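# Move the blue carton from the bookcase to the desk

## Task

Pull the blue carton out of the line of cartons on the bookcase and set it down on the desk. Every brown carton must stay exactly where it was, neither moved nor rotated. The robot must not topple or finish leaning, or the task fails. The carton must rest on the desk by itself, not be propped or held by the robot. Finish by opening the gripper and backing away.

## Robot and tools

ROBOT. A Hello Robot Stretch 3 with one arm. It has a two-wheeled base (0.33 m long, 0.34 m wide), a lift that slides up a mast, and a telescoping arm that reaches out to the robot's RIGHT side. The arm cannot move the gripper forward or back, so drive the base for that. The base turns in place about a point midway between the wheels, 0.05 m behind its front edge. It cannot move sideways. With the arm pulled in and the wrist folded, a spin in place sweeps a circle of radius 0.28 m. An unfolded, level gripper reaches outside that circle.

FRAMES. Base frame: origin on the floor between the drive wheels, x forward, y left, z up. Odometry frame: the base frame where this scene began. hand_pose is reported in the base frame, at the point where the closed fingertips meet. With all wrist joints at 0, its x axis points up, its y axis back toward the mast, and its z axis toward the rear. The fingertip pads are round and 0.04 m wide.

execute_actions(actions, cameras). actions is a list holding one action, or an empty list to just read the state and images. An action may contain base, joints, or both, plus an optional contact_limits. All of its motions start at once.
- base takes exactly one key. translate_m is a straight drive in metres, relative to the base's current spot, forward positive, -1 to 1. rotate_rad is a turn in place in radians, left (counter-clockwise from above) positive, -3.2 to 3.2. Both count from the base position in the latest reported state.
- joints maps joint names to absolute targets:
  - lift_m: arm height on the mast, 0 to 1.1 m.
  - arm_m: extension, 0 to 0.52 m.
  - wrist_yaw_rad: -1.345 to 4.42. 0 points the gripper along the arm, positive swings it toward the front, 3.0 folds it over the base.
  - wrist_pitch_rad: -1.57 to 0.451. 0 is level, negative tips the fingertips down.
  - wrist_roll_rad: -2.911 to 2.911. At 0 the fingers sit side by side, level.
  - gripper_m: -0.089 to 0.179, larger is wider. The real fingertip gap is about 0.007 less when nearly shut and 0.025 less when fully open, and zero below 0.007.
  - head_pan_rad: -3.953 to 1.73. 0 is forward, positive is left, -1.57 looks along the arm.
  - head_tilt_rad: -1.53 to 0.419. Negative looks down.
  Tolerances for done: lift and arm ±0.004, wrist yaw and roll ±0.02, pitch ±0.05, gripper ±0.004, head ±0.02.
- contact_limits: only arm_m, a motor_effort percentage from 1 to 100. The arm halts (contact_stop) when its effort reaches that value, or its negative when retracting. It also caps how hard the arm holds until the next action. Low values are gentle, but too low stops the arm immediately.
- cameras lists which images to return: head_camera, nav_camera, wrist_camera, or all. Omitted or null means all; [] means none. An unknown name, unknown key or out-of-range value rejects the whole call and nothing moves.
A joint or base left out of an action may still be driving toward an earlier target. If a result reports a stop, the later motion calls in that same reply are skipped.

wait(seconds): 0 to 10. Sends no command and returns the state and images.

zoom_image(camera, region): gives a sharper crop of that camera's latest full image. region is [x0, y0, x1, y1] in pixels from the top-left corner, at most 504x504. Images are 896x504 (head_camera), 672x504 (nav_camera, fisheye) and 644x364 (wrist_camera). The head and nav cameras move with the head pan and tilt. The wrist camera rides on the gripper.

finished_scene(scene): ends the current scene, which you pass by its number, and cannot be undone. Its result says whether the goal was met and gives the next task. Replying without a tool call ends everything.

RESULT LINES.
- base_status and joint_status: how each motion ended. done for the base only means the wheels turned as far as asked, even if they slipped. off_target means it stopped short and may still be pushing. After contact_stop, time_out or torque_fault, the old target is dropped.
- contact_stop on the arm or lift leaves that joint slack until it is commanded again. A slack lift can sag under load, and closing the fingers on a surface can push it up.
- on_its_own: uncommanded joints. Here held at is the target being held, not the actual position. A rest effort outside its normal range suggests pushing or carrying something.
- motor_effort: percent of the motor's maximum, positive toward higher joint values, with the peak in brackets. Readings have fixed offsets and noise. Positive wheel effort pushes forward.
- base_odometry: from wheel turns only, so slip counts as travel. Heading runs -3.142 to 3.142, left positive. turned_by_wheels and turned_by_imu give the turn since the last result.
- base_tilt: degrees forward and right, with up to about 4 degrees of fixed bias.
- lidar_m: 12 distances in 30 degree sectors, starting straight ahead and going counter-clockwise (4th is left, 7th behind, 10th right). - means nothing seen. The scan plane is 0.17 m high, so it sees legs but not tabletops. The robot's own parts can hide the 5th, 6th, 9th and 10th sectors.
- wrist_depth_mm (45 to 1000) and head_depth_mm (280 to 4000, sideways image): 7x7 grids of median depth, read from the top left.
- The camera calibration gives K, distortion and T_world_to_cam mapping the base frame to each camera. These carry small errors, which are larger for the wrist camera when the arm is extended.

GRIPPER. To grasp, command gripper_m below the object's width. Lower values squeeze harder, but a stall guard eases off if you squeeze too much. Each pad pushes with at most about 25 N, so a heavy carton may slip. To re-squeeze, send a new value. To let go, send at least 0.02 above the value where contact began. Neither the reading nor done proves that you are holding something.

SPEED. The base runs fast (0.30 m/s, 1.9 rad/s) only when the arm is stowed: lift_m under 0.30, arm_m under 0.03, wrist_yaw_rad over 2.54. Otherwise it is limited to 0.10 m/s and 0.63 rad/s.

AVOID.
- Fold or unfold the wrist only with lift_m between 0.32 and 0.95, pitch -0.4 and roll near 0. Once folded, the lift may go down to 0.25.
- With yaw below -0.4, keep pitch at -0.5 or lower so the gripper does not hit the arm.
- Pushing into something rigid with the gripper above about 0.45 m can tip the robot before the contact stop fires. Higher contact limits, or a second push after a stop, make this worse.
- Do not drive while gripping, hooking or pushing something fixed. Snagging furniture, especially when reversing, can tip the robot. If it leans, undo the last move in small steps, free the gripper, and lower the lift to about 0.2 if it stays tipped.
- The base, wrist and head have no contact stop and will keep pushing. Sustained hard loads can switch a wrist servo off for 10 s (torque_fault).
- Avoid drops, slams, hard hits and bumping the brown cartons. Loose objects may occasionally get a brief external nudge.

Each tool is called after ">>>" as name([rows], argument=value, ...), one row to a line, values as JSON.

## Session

>>> execute_actions(actions=[])

Scene clock: 0.00 s.
base_odometry: x=+0.000 y=+0.000 heading=+0.000 (m, m, rad; odometry frame)
turned_by_wheels: +0.000 (rad since the last result)
turned_by_imu: +0.000 (rad since the last result)
base_tilt: forward=-1.0 right=-0.4 (deg)
lidar_m: 1.59 2.40 1.97 2.27 2.32 2.03 2.64 2.09 2.05 1.51 1.35 1.35
head_depth_mm: 1393 1412 1421 1435 1439 1459 1469 / 1529 1529 1539 1557 1578 1596 1608 / 1694 1704 1721 1754 1762 1783 1795 / 1837 1924 1936 1972 2000 2015 1976 / 1867 2213 2267 2308 2341 2366 2088 / 1852 2539 2617 2597 2654 2625 2089 / 1836 2445 2486 2485 2486 2502 2118
base_status: not commanded
joint_positions: lift_m=+0.305 arm_m=+0.002 wrist_yaw_rad=+2.858 wrist_pitch_rad=-0.493 wrist_roll_rad=-0.011 gripper_m=+0.037 head_pan_rad=-0.007 head_tilt_rad=-0.005
joint_status: not commanded
motor_effort: left_wheel=+0 right_wheel=-1 lift_m=+33 arm_m=-1 wrist_yaw_rad=+0 wrist_pitch_rad=+6 wrist_roll_rad=+0 gripper_m=+0 head_pan_rad=+0 head_tilt_rad=+2 (%)
hand_pose: x=+0.0387 y=+0.0585 z=+0.3015 quat_wxyz=(+0.268, +0.699, +0.076, +0.658) (m; base frame)
wrist_depth_mm: - - - - - - - / - - - - - - - / - 782 774 788 786 780 790 / 651 662 654 635 648 643 646 / 547 - 573 547 543 548 536 / 475 - - 468 464 482 468 / - - - 422 412 416 417
pictures: head_camera (sideways: a quarter turn clockwise sets it upright), nav_camera (sideways: a quarter turn counterclockwise sets it upright), wrist_camera
camera_calibration (this result's frames):
head_camera: T_world_to_cam=[[-0.0336104, 0.0498426, -0.998191, 1.31789], [0.0122004, 0.998702, 0.0494573, -0.0643828], [0.999361, -0.0105161, -0.0341749, -0.0062329], [0, 0, 0, 1]] pos_world=[0.0513093, -0.00145343, 1.31848]
nav_camera: T_world_to_cam=[[-0.0245197, 0.0300658, 0.999247, -1.25977], [-0.00247546, -0.999546, 0.0300141, 0.0188578], [0.999696, -0.00173766, 0.024583, -0.0795841], [0, 0, 0, 1]] pos_world=[0.0487176, 0.0565869, 1.26021]
wrist_camera: T_world_to_cam=[[0.94403, -0.329801, 0.00617291, -0.0279615], [-0.212007, -0.620979, -0.754611, 0.298459], [0.252704, 0.711067, -0.656143, 0.314212], [0, 0, 0, 1]] pos_world=[0.0102692, -0.0473107, 0.431561]
Images, in order (width x height): head_camera 896x504, nav_camera 672x504, wrist_camera 644x364.

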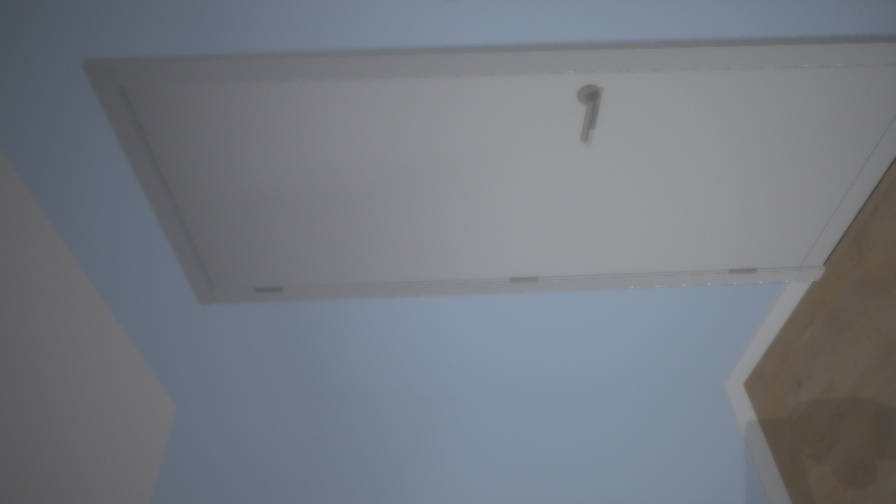

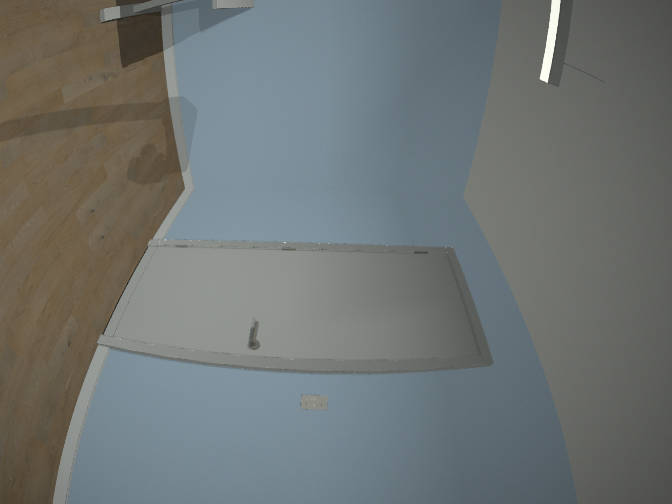

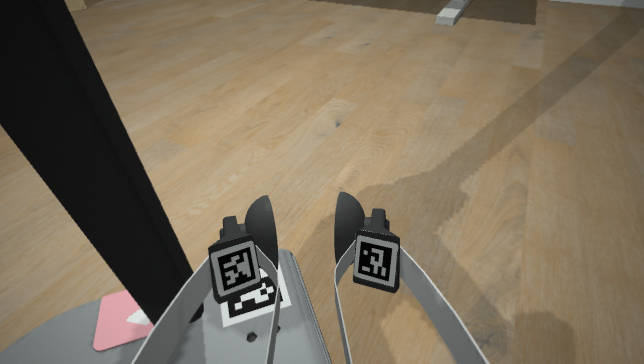

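>>> execute_actions([
  {"joints":{"head_pan_rad":-2.5,"head_tilt_rad":-0.3,"lift_m":0.28}},
], cameras=["head_camera","nav_camera"])

Scene clock: 1.97 s.
base_odometry: x=+0.000 y=+0.000 heading=+0.000 (m, m, rad; odometry frame)
turned_by_wheels: +0.000 (rad since the last result)
turned_by_imu: +0.000 (rad since the last result)
base_tilt: forward=-1.0 right=-0.5 (deg)
lidar_m: 1.59 2.40 1.96 2.28 2.32 2.03 2.65 2.08 2.05 1.52 1.35 1.35
head_depth_mm: 2131 2261 2433 2576 2580 1845 1445 / 2102 2250 2357 2474 2462 1872 1444 / 2091 2223 2326 2380 2411 1864 1455 / 2066 2195 2286 2373 2425 1890 1467 / 2063 2190 2291 2391 2440 1898 1475 / 2040 2153 2289 2447 2537 1908 1478 / 2023 2126 2267 2413 2556 1910 1484
base_status: not commanded
joint_positions: lift_m=+0.281 arm_m=+0.002 wrist_yaw_rad=+2.858 wrist_pitch_rad=-0.493 wrist_roll_rad=-0.011 gripper_m=+0.037 head_pan_rad=-2.493 head_tilt_rad=-0.296
joint_status: all done
motor_effort: left_wheel=+0(0) right_wheel=-1(0) lift_m=+14(31) arm_m=+0(1) wrist_yaw_rad=-1(0) wrist_pitch_rad=+6(6) wrist_roll_rad=+0(0) gripper_m=-1(0) head_pan_rad=-4(41) head_tilt_rad=-2(23) (%)
hand_pose: x=+0.0387 y=+0.0585 z=+0.2769 quat_wxyz=(+0.268, +0.699, +0.076, +0.658) (m; base frame)
wrist_depth_mm: - - - - - - - / - 981 991 996 970 972 939 / - 730 738 755 743 750 739 / 587 607 620 606 601 613 604 / 510 - 534 525 510 515 514 / 463 - - 442 435 446 436 / - - - 400 391 392 390
pictures: head_camera (sideways: a quarter turn clockwise sets it upright), nav_camera (sideways: a quarter turn counterclockwise sets it upright)
camera_calibration (this result's frames):
head_camera: T_world_to_cam=[[0.284468, 0.153489, -0.946319, 1.24805], [0.588505, -0.807185, 0.0459855, -0.0633601], [-0.756796, -0.569995, -0.319948, 0.376457], [0, 0, 0, 1]] pos_world=[-0.0328413, -0.0281268, 1.30441]
nav_camera: T_world_to_cam=[[-0.191873, -0.183014, 0.964205, -1.21275], [-0.614596, 0.788368, 0.0273369, 0.0260881], [-0.765151, -0.587351, -0.263746, 0.306509], [0, 0, 0, 1]] pos_world=[0.0178654, -0.0624893, 1.24947]
Images, in order (width x height): head_camera 896x504, nav_camera 672x504.

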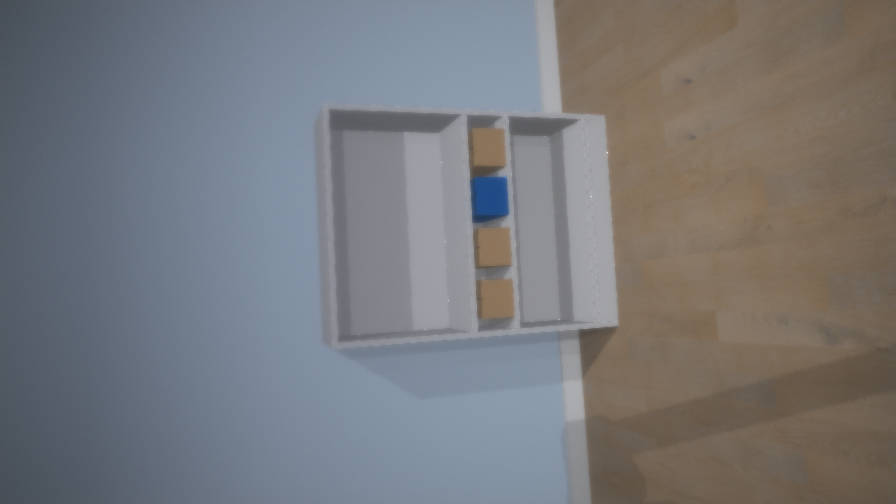

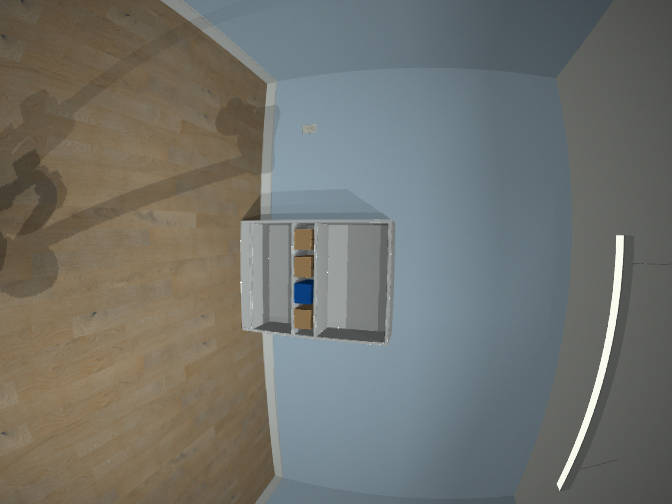

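>>> execute_actions([
  {"base":{"rotate_rad":-2.63},"joints":{"head_pan_rad":0.1,"head_tilt_rad":-0.65}},
], cameras=[])

>>> execute_actions([
  {"base":{"translate_m":1}},
], cameras=["head_camera"])

Scene clock: 5.47 s.
base_odometry: x=+0.000 y=+0.000 heading=-2.630 (m, m, rad; odometry frame)
turned_by_wheels: -2.630 (rad since the last result)
turned_by_imu: -2.625 (rad since the last result)
base_tilt: forward=-1.0 right=-0.4 (deg)
lidar_m: 2.05 2.04 1.51 1.35 1.35 1.59 2.40 1.97 2.27 2.07 2.03 2.64
head_depth_mm: 2120 2389 2624 2098 1664 1377 1168 / 2031 2313 2601 2124 1676 1382 1171 / 2006 2167 2422 2132 1683 1383 1178 / 1966 2162 2441 2143 1684 1389 1181 / 1956 2157 2355 2141 1697 1395 1182 / 1930 2181 2504 2170 1695 1396 1182 / 1936 2182 2476 2167 1702 1396 1185
base_status: done
joint_positions: lift_m=+0.281 arm_m=+0.002 wrist_yaw_rad=+2.858 wrist_pitch_rad=-0.493 wrist_roll_rad=-0.011 gripper_m=+0.037 head_pan_rad=+0.093 head_tilt_rad=-0.643
joint_status: all done
motor_effort: left_wheel=+3(16) right_wheel=-3(9) lift_m=+14(14) arm_m=-1(0) wrist_yaw_rad=+0(0) wrist_pitch_rad=+6(6) wrist_roll_rad=+0(0) gripper_m=-1(0) head_pan_rad=+4(40) head_tilt_rad=-3(25) (%)
hand_pose: x=+0.0387 y=+0.0584 z=+0.2769 quat_wxyz=(+0.268, +0.699, +0.076, +0.658) (m; base frame)
wrist_depth_mm: - - - - - - - / - 957 962 976 984 938 922 / - 749 761 755 739 727 742 / 604 605 601 605 609 624 608 / 518 - 534 529 523 509 513 / 467 - - 441 433 440 437 / - - - 404 395 394 390
pictures: none
No camera images: the call's "cameras" was empty. Leave "cameras" out to get every camera's image.

Scene clock: 10.57 s.
base_odometry: x=-0.872 y=-0.490 heading=-2.630 (m, m, rad; odometry frame)
turned_by_wheels: +0.000 (rad since the last result)
turned_by_imu: +0.002 (rad since the last result)
base_tilt: forward=-1.0 right=-0.4 (deg)
lidar_m: 1.14 1.12 1.66 1.55 1.55 1.86 2.93 3.15 2.31 2.00 2.21 1.55
head_depth_mm: 1204 1334 1567 1829 1663 1374 1167 / 1183 1158 1311 1406 1618 1377 1170 / 1166 1251 1402 1327 1592 1379 1168 / 1155 1238 1382 1328 1590 1388 1178 / 1143 1229 1387 1307 1591 1391 1182 / 1126 1208 1378 1289 1576 1392 1187 / 1108 1189 1302 1343 1647 1399 1182
base_status: done
joint_positions: lift_m=+0.281 arm_m=+0.002 wrist_yaw_rad=+2.858 wrist_pitch_rad=-0.493 wrist_roll_rad=-0.011 gripper_m=+0.037 head_pan_rad=+0.093 head_tilt_rad=-0.643
joint_status: not commanded
motor_effort: left_wheel=+2(15) right_wheel=-2(7) lift_m=+15(15) arm_m=-1(1) wrist_yaw_rad=+1(0) wrist_pitch_rad=+6(6) wrist_roll_rad=+0(0) gripper_m=-1(1) head_pan_rad=+4(3) head_tilt_rad=-4(4) (%)
hand_pose: x=+0.0387 y=+0.0584 z=+0.2769 quat_wxyz=(+0.268, +0.699, +0.076, +0.658) (m; base frame)
wrist_depth_mm: - - - - - - - / - 955 993 922 931 954 854 / - 747 735 741 748 734 733 / 590 607 615 607 605 606 592 / 526 - 532 517 507 506 514 / 464 - - 444 430 445 448 / - - - 403 393 388 395
pictures: head_camera (sideways: a quarter turn clockwise sets it upright)
camera_calibration (this result's frames):
head_camera: T_world_to_cam=[[-0.62399, -0.00839873, -0.781387, 1.03847], [-0.0595665, 0.997544, 0.0368457, -0.0474891], [0.779159, 0.0695359, -0.622958, 0.761358], [0, 0, 0, 1]] pos_world=[0.0519488, 0.00315264, 1.28749]
Images, in order (width x height): head_camera 896x504.

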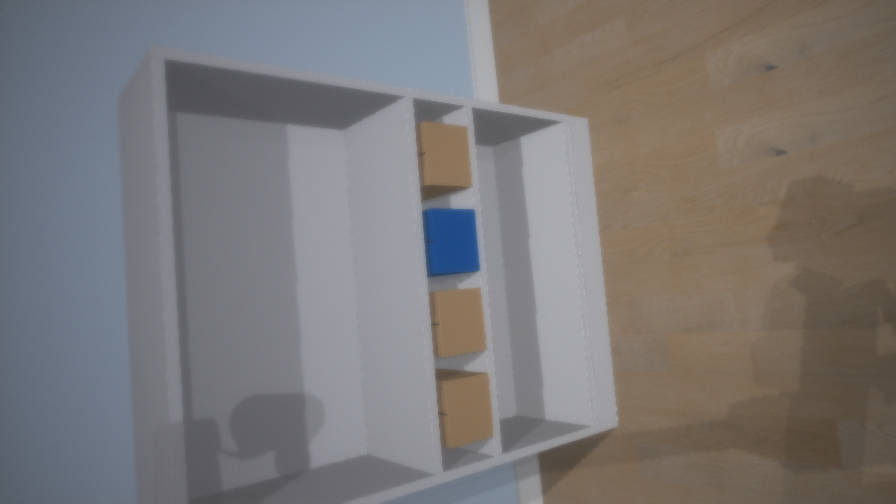

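>>> execute_actions([
  {"base":{"translate_m":0.40}},
], cameras=[])

>>> execute_actions([
  {"base":{"rotate_rad":1.728},"joints":{"head_pan_rad":-1.45,"head_tilt_rad":-0.9,"lift_m":0.365,"wrist_pitch_rad":-0.4}},
], cameras=[])

>>> execute_actions([
  {"joints":{"wrist_yaw_rad":0,"gripper_m":0.165}},
], cameras=[])

>>> execute_actions([
  {"joints":{"wrist_pitch_rad":0.02,"wrist_roll_rad":0,"arm_m":0.17}},
], cameras=["head_camera","wrist_camera"])

Scene clock: 14.37 s.
base_odometry: x=-1.221 y=-0.686 heading=-2.630 (m, m, rad; odometry frame)
turned_by_wheels: +0.000 (rad since the last result)
turned_by_imu: +0.001 (rad since the last result)
base_tilt: forward=-1.0 right=-0.5 (deg)
lidar_m: 0.82 0.78 1.19 1.63 1.63 1.96 3.30 3.50 2.12 2.13 1.81 0.75
head_depth_mm: 844 865 788 913 1525 1367 1167 / 835 802 978 1077 1004 1279 1174 / 826 806 985 1097 1008 1294 1173 / 813 816 972 1088 983 1287 1178 / 804 824 959 1087 984 1279 1185 / 792 831 947 1072 987 1248 1182 / 781 833 934 1062 960 1232 1185
base_status: done
joint_positions: lift_m=+0.281 arm_m=+0.002 wrist_yaw_rad=+2.858 wrist_pitch_rad=-0.493 wrist_roll_rad=-0.011 gripper_m=+0.037 head_pan_rad=+0.093 head_tilt_rad=-0.643
joint_status: not commanded
motor_effort: left_wheel=+2(13) right_wheel=-2(8) lift_m=+15(15) arm_m=-1(1) wrist_yaw_rad=+0(0) wrist_pitch_rad=+6(6) wrist_roll_rad=+0(0) gripper_m=-1(0) head_pan_rad=+3(3) head_tilt_rad=-3(3) (%)
hand_pose: x=+0.0387 y=+0.0584 z=+0.2769 quat_wxyz=(+0.268, +0.699, +0.076, +0.658) (m; base frame)
wrist_depth_mm: - - - - - 720 730 / - 924 927 982 980 734 698 / - 745 744 728 756 691 590 / 594 619 615 623 608 608 573 / 519 - 538 513 518 511 510 / 465 - - 446 424 443 442 / - - - 402 395 390 389
pictures: none
No camera images: the call's "cameras" was empty. Leave "cameras" out to get every camera's image.

Scene clock: 18.00 s.
base_odometry: x=-1.221 y=-0.686 heading=-0.902 (m, m, rad; odometry frame)
turned_by_wheels: +1.728 (rad since the last result)
turned_by_imu: +1.728 (rad since the last result)
base_tilt: forward=-1.0 right=-0.4 (deg)
lidar_m: 1.63 1.67 2.21 3.30 2.96 2.12 2.13 1.48 0.75 0.93 0.78 1.34
head_depth_mm: 599 927 1033 989 1352 1234 1094 / 634 940 1040 1032 1356 1238 1134 / 638 942 1052 1011 1355 1237 - / 641 956 1067 1076 1360 1239 1099 / 643 967 1073 1086 1373 1244 1105 / 648 975 1079 1065 1392 1246 1106 / 654 931 970 1546 1426 1248 1109
base_status: done
joint_positions: lift_m=+0.364 arm_m=+0.002 wrist_yaw_rad=+2.858 wrist_pitch_rad=-0.423 wrist_roll_rad=-0.011 gripper_m=+0.037 head_pan_rad=-1.443 head_tilt_rad=-0.889
joint_status: all done
motor_effort: left_wheel=-3(13) right_wheel=+1(9) lift_m=+51(56) arm_m=-1(2) wrist_yaw_rad=+0(0) wrist_pitch_rad=+10(11) wrist_roll_rad=+0(0) gripper_m=-1(1) head_pan_rad=-3(40) head_tilt_rad=-5(25) (%)
hand_pose: x=+0.0413 y=+0.0675 z=+0.3759 quat_wxyz=(+0.245, +0.701, +0.051, +0.667) (m; base frame)
wrist_depth_mm: - - - - - - - / - - - - - - - / - - - - - - - / 774 835 811 796 805 802 799 / 681 - 703 670 666 651 669 / 570 - 541 564 543 562 569 / 491 498 - 498 496 495 496
pictures: none
No camera images: the call's "cameras" was empty. Leave "cameras" out to get every camera's image.

Scene clock: 20.43 s.
base_odometry: x=-1.221 y=-0.686 heading=-0.902 (m, m, rad; odometry frame)
turned_by_wheels: +0.000 (rad since the last result)
turned_by_imu: +0.000 (rad since the last result)
base_tilt: forward=-0.9 right=-0.4 (deg)
lidar_m: 1.63 1.67 2.20 3.30 2.96 2.12 2.13 1.48 0.75 0.93 0.79 1.34
head_depth_mm: 601 926 1032 992 1354 1234 1095 / 636 936 1041 1033 1355 1235 1137 / 637 946 1049 1011 1359 1259 - / 641 957 1064 1080 1362 1243 1116 / 645 964 1072 1087 1368 1239 1105 / 649 976 1078 1061 1396 1245 1110 / 653 932 974 1555 1428 1246 1108
base_status: not commanded
joint_positions: lift_m=+0.364 arm_m=+0.002 wrist_yaw_rad=+0.003 wrist_pitch_rad=-0.423 wrist_roll_rad=-0.011 gripper_m=+0.130 head_pan_rad=-1.443 head_tilt_rad=-0.889
joint_status: gripper_m off_target (ended at +0.130, target +0.165); the others done
motor_effort: left_wheel=-3(3) right_wheel=+2(2) lift_m=+51(51) arm_m=-1(1) wrist_yaw_rad=-2(3) wrist_pitch_rad=+10(10) wrist_roll_rad=+0(0) gripper_m=+99(99) head_pan_rad=-3(4) head_tilt_rad=-5(5) (%)
hand_pose: x=-0.0208 y=-0.3712 z=+0.3759 quat_wxyz=(+0.696, +0.151, -0.687, -0.147) (m; base frame)
wrist_depth_mm: 368 369 377 382 391 399 726 / 568 661 673 677 686 511 817 / 552 711 727 744 765 562 884 / 564 656 640 632 647 727 815 / 576 565 570 584 614 677 651 / 576 - 568 559 562 559 556 / 495 496 491 494 491 489 499
pictures: none
No camera images: the call's "cameras" was empty. Leave "cameras" out to get every camera's image.

Scene clock: 22.90 s.
base_odometry: x=-1.221 y=-0.686 heading=-0.902 (m, m, rad; odometry frame)
turned_by_wheels: +0.000 (rad since the last result)
turned_by_imu: +0.000 (rad since the last result)
base_tilt: forward=-1.0 right=-0.4 (deg)
lidar_m: 1.63 1.67 2.20 3.30 2.96 2.12 2.13 1.48 0.75 0.93 0.79 1.35
head_depth_mm: 600 926 1035 990 1354 1232 1097 / 634 935 1040 1034 1355 1233 - / 638 944 1049 1015 1352 1194 1137 / 641 954 1064 1072 1364 1244 1119 / 645 963 1075 1085 1371 1242 1102 / 648 974 1078 1063 1395 1241 1104 / 653 931 974 1552 1421 1241 1105
base_status: not commanded
joint_positions: lift_m=+0.364 arm_m=+0.170 wrist_yaw_rad=+0.002 wrist_pitch_rad=-0.006 wrist_roll_rad=-0.003 gripper_m=+0.165 head_pan_rad=-1.443 head_tilt_rad=-0.889
joint_status: all done
on_its_own: gripper_m moved +0.035 to your old target +0.165
motor_effort: left_wheel=-3(3) right_wheel=+2(2) lift_m=+51(51) arm_m=+6(6) wrist_yaw_rad=-1(2) wrist_pitch_rad=+12(11) wrist_roll_rad=+2(2) gripper_m=+0(99) head_pan_rad=-3(3) head_tilt_rad=-5(6) (%)
hand_pose: x=-0.0209 y=-0.5707 z=+0.4774 quat_wxyz=(+0.709, +0.003, -0.706, -0.002) (m; base frame)
wrist_depth_mm: 455 457 473 474 490 482 322 / 236 248 242 242 264 311 264 / 244 245 277 254 285 263 270 / 250 254 267 260 286 273 279 / 259 260 272 270 281 283 295 / 266 558 571 571 593 539 336 / 550 570 585 572 600 517 359
pictures: head_camera (sideways: a quarter turn clockwise sets it upright), wrist_camera
camera_calibration (this result's frames):
head_camera: T_world_to_cam=[[-0.051949, 0.79349, -0.606362, 0.806897], [0.995886, 0.0863034, 0.0276165, -0.0419015], [0.0742445, -0.602433, -0.794709, 0.989031], [0, 0, 0, 1]] pos_world=[0.0102165, -0.0408232, 1.27642]
wrist_camera: T_world_to_cam=[[-0.998538, 0.0470213, -0.026654, 0.0098367], [0.0366441, 0.226434, -0.973337, 0.621115], [-0.0397322, -0.972891, -0.227826, -0.279539], [0, 0, 0, 1]] pos_world=[-0.0240446, -0.413065, 0.54113]
Images, in order (width x height): head_camera 896x504, wrist_camera 644x364.

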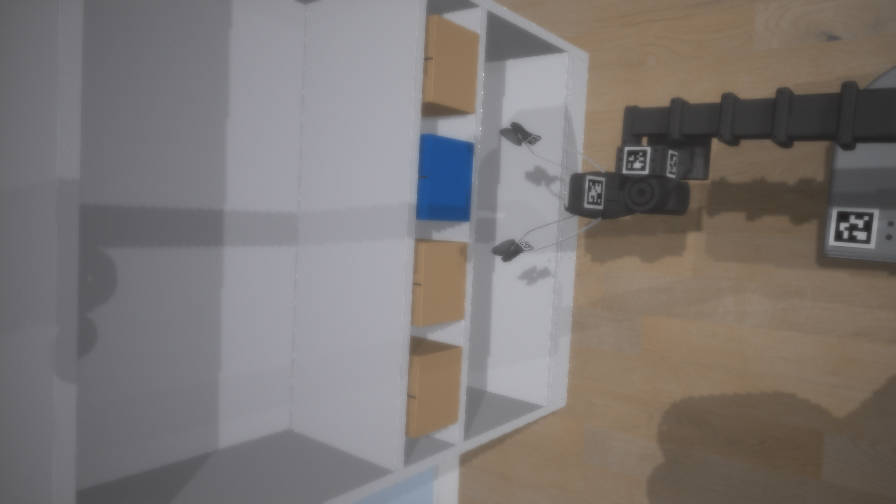

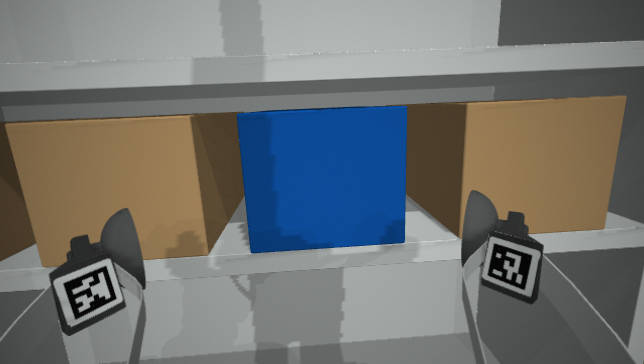

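>>> execute_actions([
  {"base":{"translate_m":-0.014},"joints":{"arm_m":0.255}},
], cameras=["head_camera","wrist_camera"])

>>> zoom_image(camera="head_camera", region=[380,80,600,300])

Scene clock: 25.20 s.
base_odometry: x=-1.229 y=-0.675 heading=-0.902 (m, m, rad; odometry frame)
turned_by_wheels: +0.000 (rad since the last result)
turned_by_imu: +0.000 (rad since the last result)
base_tilt: forward=-1.0 right=-0.4 (deg)
lidar_m: 1.64 1.69 2.22 3.27 2.95 2.11 2.11 1.48 0.75 0.93 0.79 1.34
head_depth_mm: 601 925 1035 1019 1361 1237 1098 / 634 933 1039 1032 1354 1233 1115 / 638 946 1053 1011 - 1238 1135 / 640 959 1065 1031 1360 1240 1119 / 644 965 1074 1084 1366 1243 1101 / 647 976 1072 1060 1398 1244 1108 / 653 935 999 1455 1424 1246 1109
base_status: done
joint_positions: lift_m=+0.364 arm_m=+0.255 wrist_yaw_rad=+0.002 wrist_pitch_rad=-0.006 wrist_roll_rad=-0.003 gripper_m=+0.165 head_pan_rad=-1.443 head_tilt_rad=-0.889
joint_status: all done
motor_effort: left_wheel=-3(9) right_wheel=+2(4) lift_m=+51(51) arm_m=+5(6) wrist_yaw_rad=-1(1) wrist_pitch_rad=+12(12) wrist_roll_rad=+2(2) gripper_m=+0(1) head_pan_rad=-3(3) head_tilt_rad=-6(5) (%)
hand_pose: x=-0.0209 y=-0.6557 z=+0.4774 quat_wxyz=(+0.709, +0.003, -0.706, -0.002) (m; base frame)
wrist_depth_mm: 380 381 386 163 165 168 170 / 170 179 201 229 270 319 250 / 200 197 168 169 174 185 181 / 168 193 172 176 180 188 187 / 174 207 180 183 188 192 197 / - 206 187 191 199 204 203 / 191 193 196 502 512 470 336
pictures: head_camera (sideways: a quarter turn clockwise sets it upright), wrist_camera
camera_calibration (this result's frames):
head_camera: T_world_to_cam=[[-0.0518674, 0.793495, -0.606362, 0.806897], [0.995895, 0.086201, 0.0276165, -0.0419016], [0.0741826, -0.602441, -0.794709, 0.989031], [0, 0, 0, 1]] pos_world=[0.0102123, -0.0408236, 1.27642]
wrist_camera: T_world_to_cam=[[-0.998535, 0.0470809, -0.0266671, 0.0138637], [0.0366655, 0.226312, -0.973365, 0.640327], [-0.0397918, -0.972916, -0.227706, -0.362305], [0, 0, 0, 1]] pos_world=[-0.0240512, -0.498058, 0.541142]
Images, in order (width x height): head_camera 896x504, wrist_camera 644x364.

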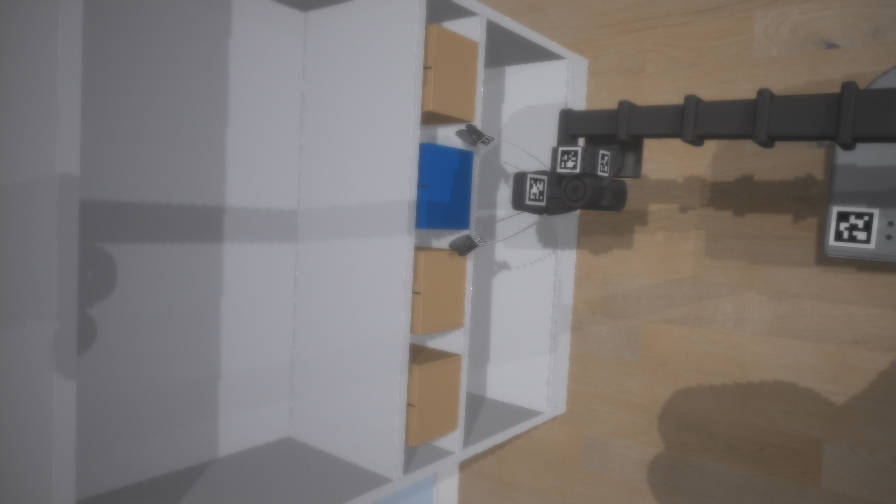

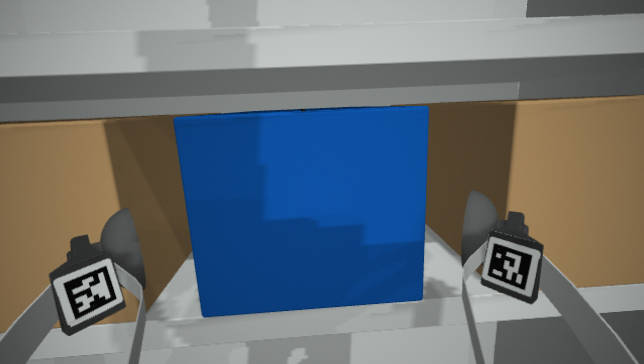

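Region (380, 80, 600, 300) of head_camera's 896x504 image, scaled by 2.291, with more detail than that image has.

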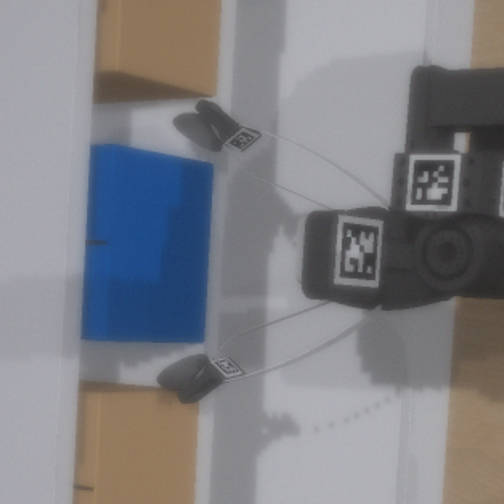

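>>> execute_actions([
  {"base":{"translate_m":-0.002},"joints":{"arm_m":0.29,"gripper_m":0.16},"contact_limits":{"arm_m":12}},
], cameras=["head_camera","wrist_camera"])

>>> zoom_image(camera="head_camera", region=[380,80,600,300])

Scene clock: 27.00 s.
base_odometry: x=-1.231 y=-0.673 heading=-0.902 (m, m, rad; odometry frame)
turned_by_wheels: +0.000 (rad since the last result)
turned_by_imu: +0.000 (rad since the last result)
base_tilt: forward=-1.0 right=-0.5 (deg)
lidar_m: 1.64 1.69 2.22 3.29 2.95 2.11 2.12 1.48 0.74 0.93 0.79 1.34
head_depth_mm: 598 928 1034 1017 1353 1232 1094 / 635 937 1041 1034 1354 1236 1114 / 636 948 1050 994 1333 1235 1137 / 641 954 1061 1044 1362 1242 1118 / 644 963 1074 1091 1368 1241 1109 / 647 975 1077 1065 1386 1240 1107 / 653 937 1000 1221 1419 1246 1105
base_status: done
joint_positions: lift_m=+0.364 arm_m=+0.290 wrist_yaw_rad=+0.002 wrist_pitch_rad=-0.006 wrist_roll_rad=-0.003 gripper_m=+0.160 head_pan_rad=-1.443 head_tilt_rad=-0.889
joint_status: all done
motor_effort: left_wheel=-3(10) right_wheel=+2(4) lift_m=+51(51) arm_m=+5(4) wrist_yaw_rad=-1(1) wrist_pitch_rad=+12(12) wrist_roll_rad=+2(2) gripper_m=+0(98) head_pan_rad=-3(3) head_tilt_rad=-5(5) (%)
contact_limits: arm_m 12 (drawing in: default 29, maximum 48; extending or still: default 39, maximum 65)
hand_pose: x=-0.0209 y=-0.6907 z=+0.4774 quat_wxyz=(+0.709, +0.003, -0.706, -0.002) (m; base frame)
wrist_depth_mm: 123 124 126 128 130 132 135 / 171 180 203 233 271 318 252 / 187 170 134 136 138 181 144 / 145 168 137 140 143 183 149 / 145 142 143 146 149 164 156 / - 148 148 152 154 191 163 / 156 169 154 157 162 169 171
pictures: head_camera (sideways: a quarter turn clockwise sets it upright), wrist_camera
camera_calibration (this result's frames):
head_camera: T_world_to_cam=[[-0.0518608, 0.793495, -0.606363, 0.806897], [0.995896, 0.0861927, 0.0276165, -0.0419016], [0.0741776, -0.602442, -0.794709, 0.989031], [0, 0, 0, 1]] pos_world=[0.010212, -0.0408237, 1.27642]
wrist_camera: T_world_to_cam=[[-0.998535, 0.0470813, -0.0266673, 0.0155119], [0.0366655, 0.226306, -0.973366, 0.648246], [-0.0397923, -0.972918, -0.227701, -0.396362], [0, 0, 0, 1]] pos_world=[-0.0240513, -0.53306, 0.541143]
Images, in order (width x height): head_camera 896x504, wrist_camera 644x364.

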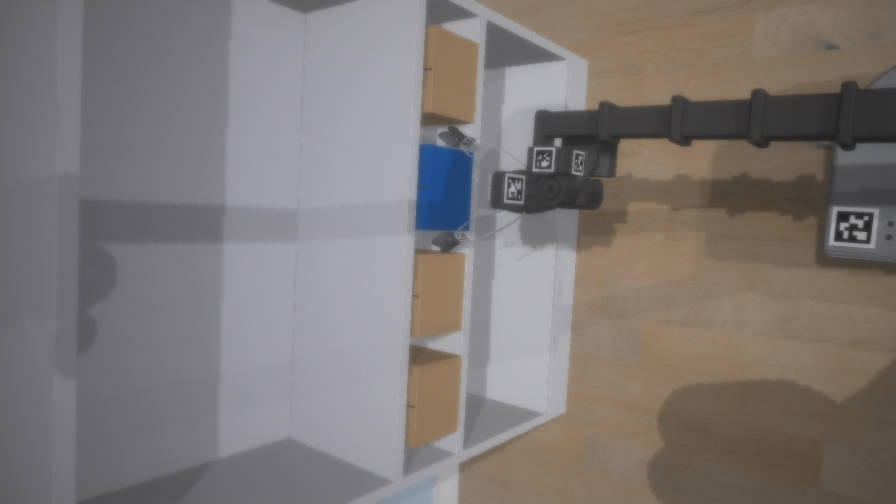

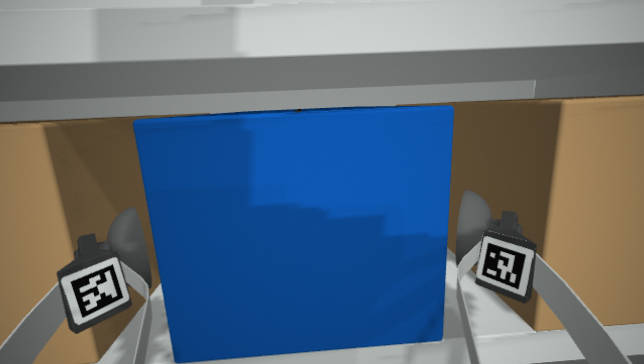

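Region (380, 80, 600, 300) of head_camera's 896x504 image, scaled by 2.291, with more detail than that image has.

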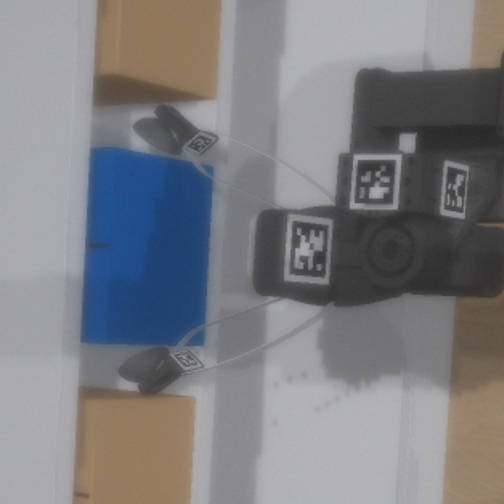

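>>> execute_actions([
  {"joints":{"arm_m":0.31,"gripper_m":0.158},"contact_limits":{"arm_m":12}},
], cameras=["wrist_camera"])

>>> execute_actions([
  {"joints":{"gripper_m":0.1}},
], cameras=["wrist_camera"])

>>> execute_actions([
  {"joints":{"arm_m":0.225}},
], cameras=["head_camera","wrist_camera"])

Scene clock: 28.53 s.
base_odometry: x=-1.231 y=-0.673 heading=-0.902 (m, m, rad; odometry frame)
turned_by_wheels: +0.000 (rad since the last result)
turned_by_imu: +0.000 (rad since the last result)
base_tilt: forward=-1.0 right=-0.5 (deg)
lidar_m: 1.64 1.69 2.23 3.30 2.94 2.11 2.11 1.48 0.74 0.93 0.79 1.34
head_depth_mm: 600 929 1033 1022 1354 1233 1095 / 636 939 1040 1033 1353 1235 1115 / 637 946 1054 999 1358 1236 1135 / 641 955 1065 1052 1365 1241 1117 / 643 965 1072 1088 1371 1238 1104 / 647 973 1074 1062 1387 1243 1106 / 652 937 998 1223 1424 1244 1107
base_status: not commanded
joint_positions: lift_m=+0.364 arm_m=+0.310 wrist_yaw_rad=+0.002 wrist_pitch_rad=-0.006 wrist_roll_rad=-0.003 gripper_m=+0.158 head_pan_rad=-1.443 head_tilt_rad=-0.889
joint_status: all done
motor_effort: left_wheel=-2(3) right_wheel=+2(1) lift_m=+51(51) arm_m=+5(7) wrist_yaw_rad=-2(1) wrist_pitch_rad=+12(12) wrist_roll_rad=+2(2) gripper_m=-1(56) head_pan_rad=-3(4) head_tilt_rad=-5(5) (%)
contact_limits: arm_m 12 (drawing in: default 29, maximum 48; extending or still: default 39, maximum 65)
hand_pose: x=-0.0209 y=-0.7107 z=+0.4774 quat_wxyz=(+0.709, +0.003, -0.706, -0.002) (m; base frame)
wrist_depth_mm: 105 106 108 109 111 113 115 / 195 182 203 233 276 311 253 / 183 114 116 118 119 169 126 / 145 118 119 121 124 172 130 / 140 122 124 126 128 156 136 / - 126 128 131 134 189 140 / 142 161 134 136 139 159 146
pictures: wrist_camera
camera_calibration (this result's frames):
wrist_camera: T_world_to_cam=[[-0.998535, 0.047079, -0.0266672, 0.0164516], [0.036665, 0.226307, -0.973366, 0.652768], [-0.0397901, -0.972918, -0.227701, -0.415802], [0, 0, 0, 1]] pos_world=[-0.0240511, -0.553042, 0.541143]
Images, in order (width x height): wrist_camera 644x364.

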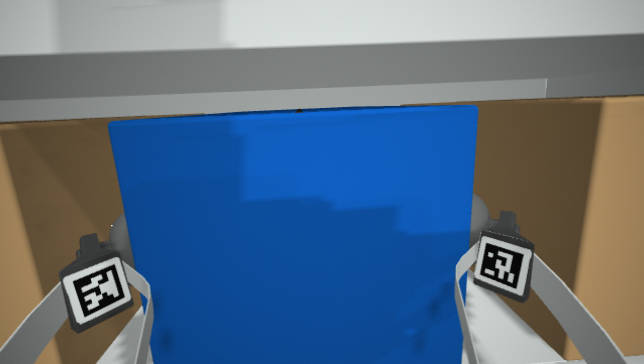

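Scene clock: 29.60 s.
base_odometry: x=-1.231 y=-0.673 heading=-0.902 (m, m, rad; odometry frame)
turned_by_wheels: +0.000 (rad since the last result)
turned_by_imu: +0.000 (rad since the last result)
base_tilt: forward=-0.9 right=-0.4 (deg)
lidar_m: 1.64 1.68 2.22 3.32 2.95 2.11 2.11 1.48 0.74 0.93 0.79 1.34
head_depth_mm: 600 930 1034 1016 1354 1230 1097 / 633 936 1040 1032 1354 1234 1111 / 637 944 1052 998 1356 1235 1134 / 641 955 1063 1053 1360 1242 1123 / 644 964 1074 1093 1370 1242 1101 / 648 974 1077 1062 1387 1246 1103 / 652 935 995 1223 1426 1243 1107
base_status: not commanded
joint_positions: lift_m=+0.364 arm_m=+0.310 wrist_yaw_rad=+0.002 wrist_pitch_rad=-0.006 wrist_roll_rad=-0.003 gripper_m=+0.126 head_pan_rad=-1.443 head_tilt_rad=-0.889
joint_status: gripper_m off_target (ended at +0.126, target +0.100)
motor_effort: left_wheel=-2(3) right_wheel=+1(1) lift_m=+51(51) arm_m=+5(5) wrist_yaw_rad=-1(1) wrist_pitch_rad=+12(12) wrist_roll_rad=+2(2) gripper_m=-100(100) head_pan_rad=-3(3) head_tilt_rad=-6(5) (%)
hand_pose: x=-0.0209 y=-0.7107 z=+0.4774 quat_wxyz=(+0.709, +0.003, -0.706, -0.002) (m; base frame)
wrist_depth_mm: 104 106 107 109 111 113 115 / 195 182 204 232 269 312 254 / 182 116 117 119 120 170 126 / 145 119 120 122 124 171 131 / 140 124 125 127 130 156 135 / - 128 130 132 135 189 140 / 144 161 135 138 141 163 147
pictures: wrist_camera
camera_calibration (this result's frames):
wrist_camera: T_world_to_cam=[[-0.998535, 0.0470788, -0.026666, 0.0164511], [0.0366638, 0.226307, -0.973366, 0.652769], [-0.0397902, -0.972918, -0.227701, -0.415805], [0, 0, 0, 1]] pos_world=[-0.024051, -0.553044, 0.541143]
Images, in order (width x height): wrist_camera 644x364.

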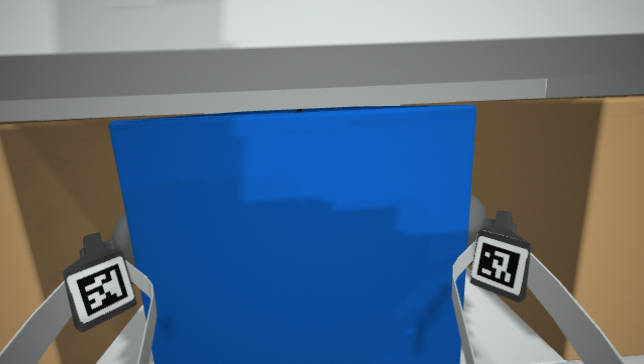

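Scene clock: 31.43 s.
base_odometry: x=-1.231 y=-0.673 heading=-0.902 (m, m, rad; odometry frame)
turned_by_wheels: +0.000 (rad since the last result)
turned_by_imu: +0.000 (rad since the last result)
base_tilt: forward=-0.9 right=-0.4 (deg)
lidar_m: 1.64 1.68 2.22 3.32 2.95 2.11 2.11 1.48 0.74 0.93 0.79 1.33
head_depth_mm: 600 928 1034 1022 1350 1235 1100 / 634 935 1040 1035 1352 1235 - / 637 947 1051 951 - 1238 1140 / 641 958 1060 1021 1364 1241 1121 / 644 965 1072 1094 1370 1241 1101 / 648 977 1074 1062 1396 1239 1107 / 652 937 994 1218 1427 1246 1107
base_status: not commanded
joint_positions: lift_m=+0.364 arm_m=+0.225 wrist_yaw_rad=+0.002 wrist_pitch_rad=-0.006 wrist_roll_rad=-0.003 gripper_m=+0.101 head_pan_rad=-1.443 head_tilt_rad=-0.889
joint_status: all done
on_its_own: gripper_m moved -0.025 to your old target +0.100
motor_effort: left_wheel=-3(3) right_wheel=+2(2) lift_m=+51(52) arm_m=-6(8) wrist_yaw_rad=-1(1) wrist_pitch_rad=+12(12) wrist_roll_rad=+2(2) gripper_m=-61(100) head_pan_rad=-3(4) head_tilt_rad=-5(5) (%)
hand_pose: x=-0.0209 y=-0.6265 z=+0.4774 quat_wxyz=(+0.709, +0.003, -0.706, -0.002) (m; base frame)
wrist_depth_mm: 400 414 417 421 430 395 282 / 184 186 202 231 269 318 252 / 195 116 117 119 120 208 210 / 200 119 120 122 125 215 218 / 207 124 125 127 130 220 227 / 212 129 130 133 135 489 238 / 514 506 135 138 140 489 314
pictures: head_camera (sideways: a quarter turn clockwise sets it upright), wrist_camera
camera_calibration (this result's frames):
head_camera: T_world_to_cam=[[-0.0518608, 0.793495, -0.606363, 0.806897], [0.995896, 0.0861927, 0.0276165, -0.0419016], [0.0741776, -0.602442, -0.794709, 0.989031], [0, 0, 0, 1]] pos_world=[0.010212, -0.0408237, 1.27642]
wrist_camera: T_world_to_cam=[[-0.998535, 0.0470791, -0.0266656, 0.012486], [0.0366634, 0.226306, -0.973366, 0.63371], [-0.0397906, -0.972918, -0.227701, -0.333868], [0, 0, 0, 1]] pos_world=[-0.024051, -0.468826, 0.541143]
Images, in order (width x height): head_camera 896x504, wrist_camera 644x364.

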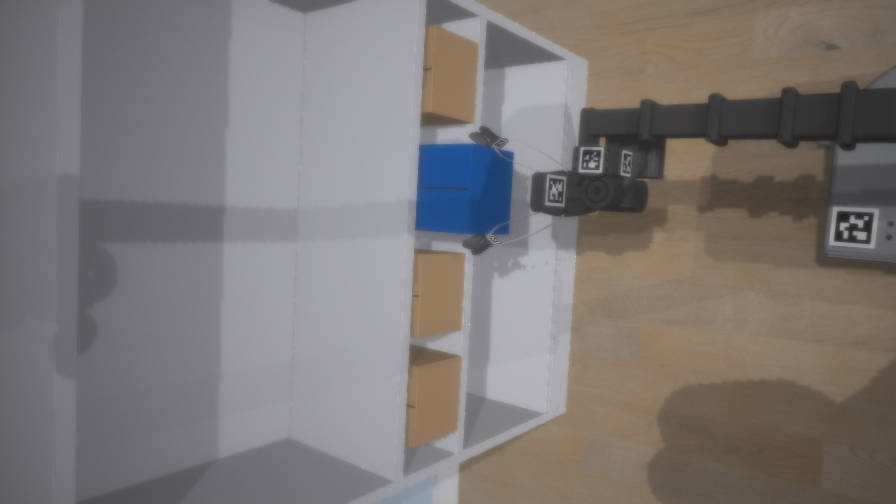

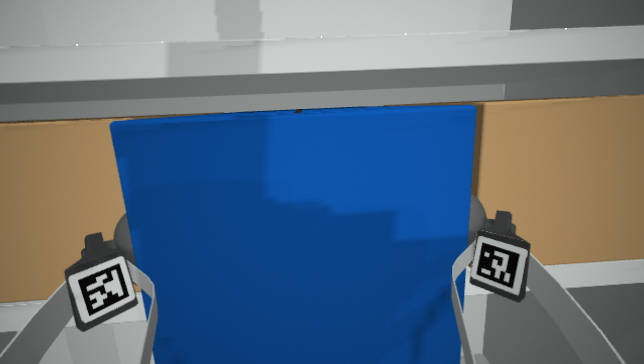

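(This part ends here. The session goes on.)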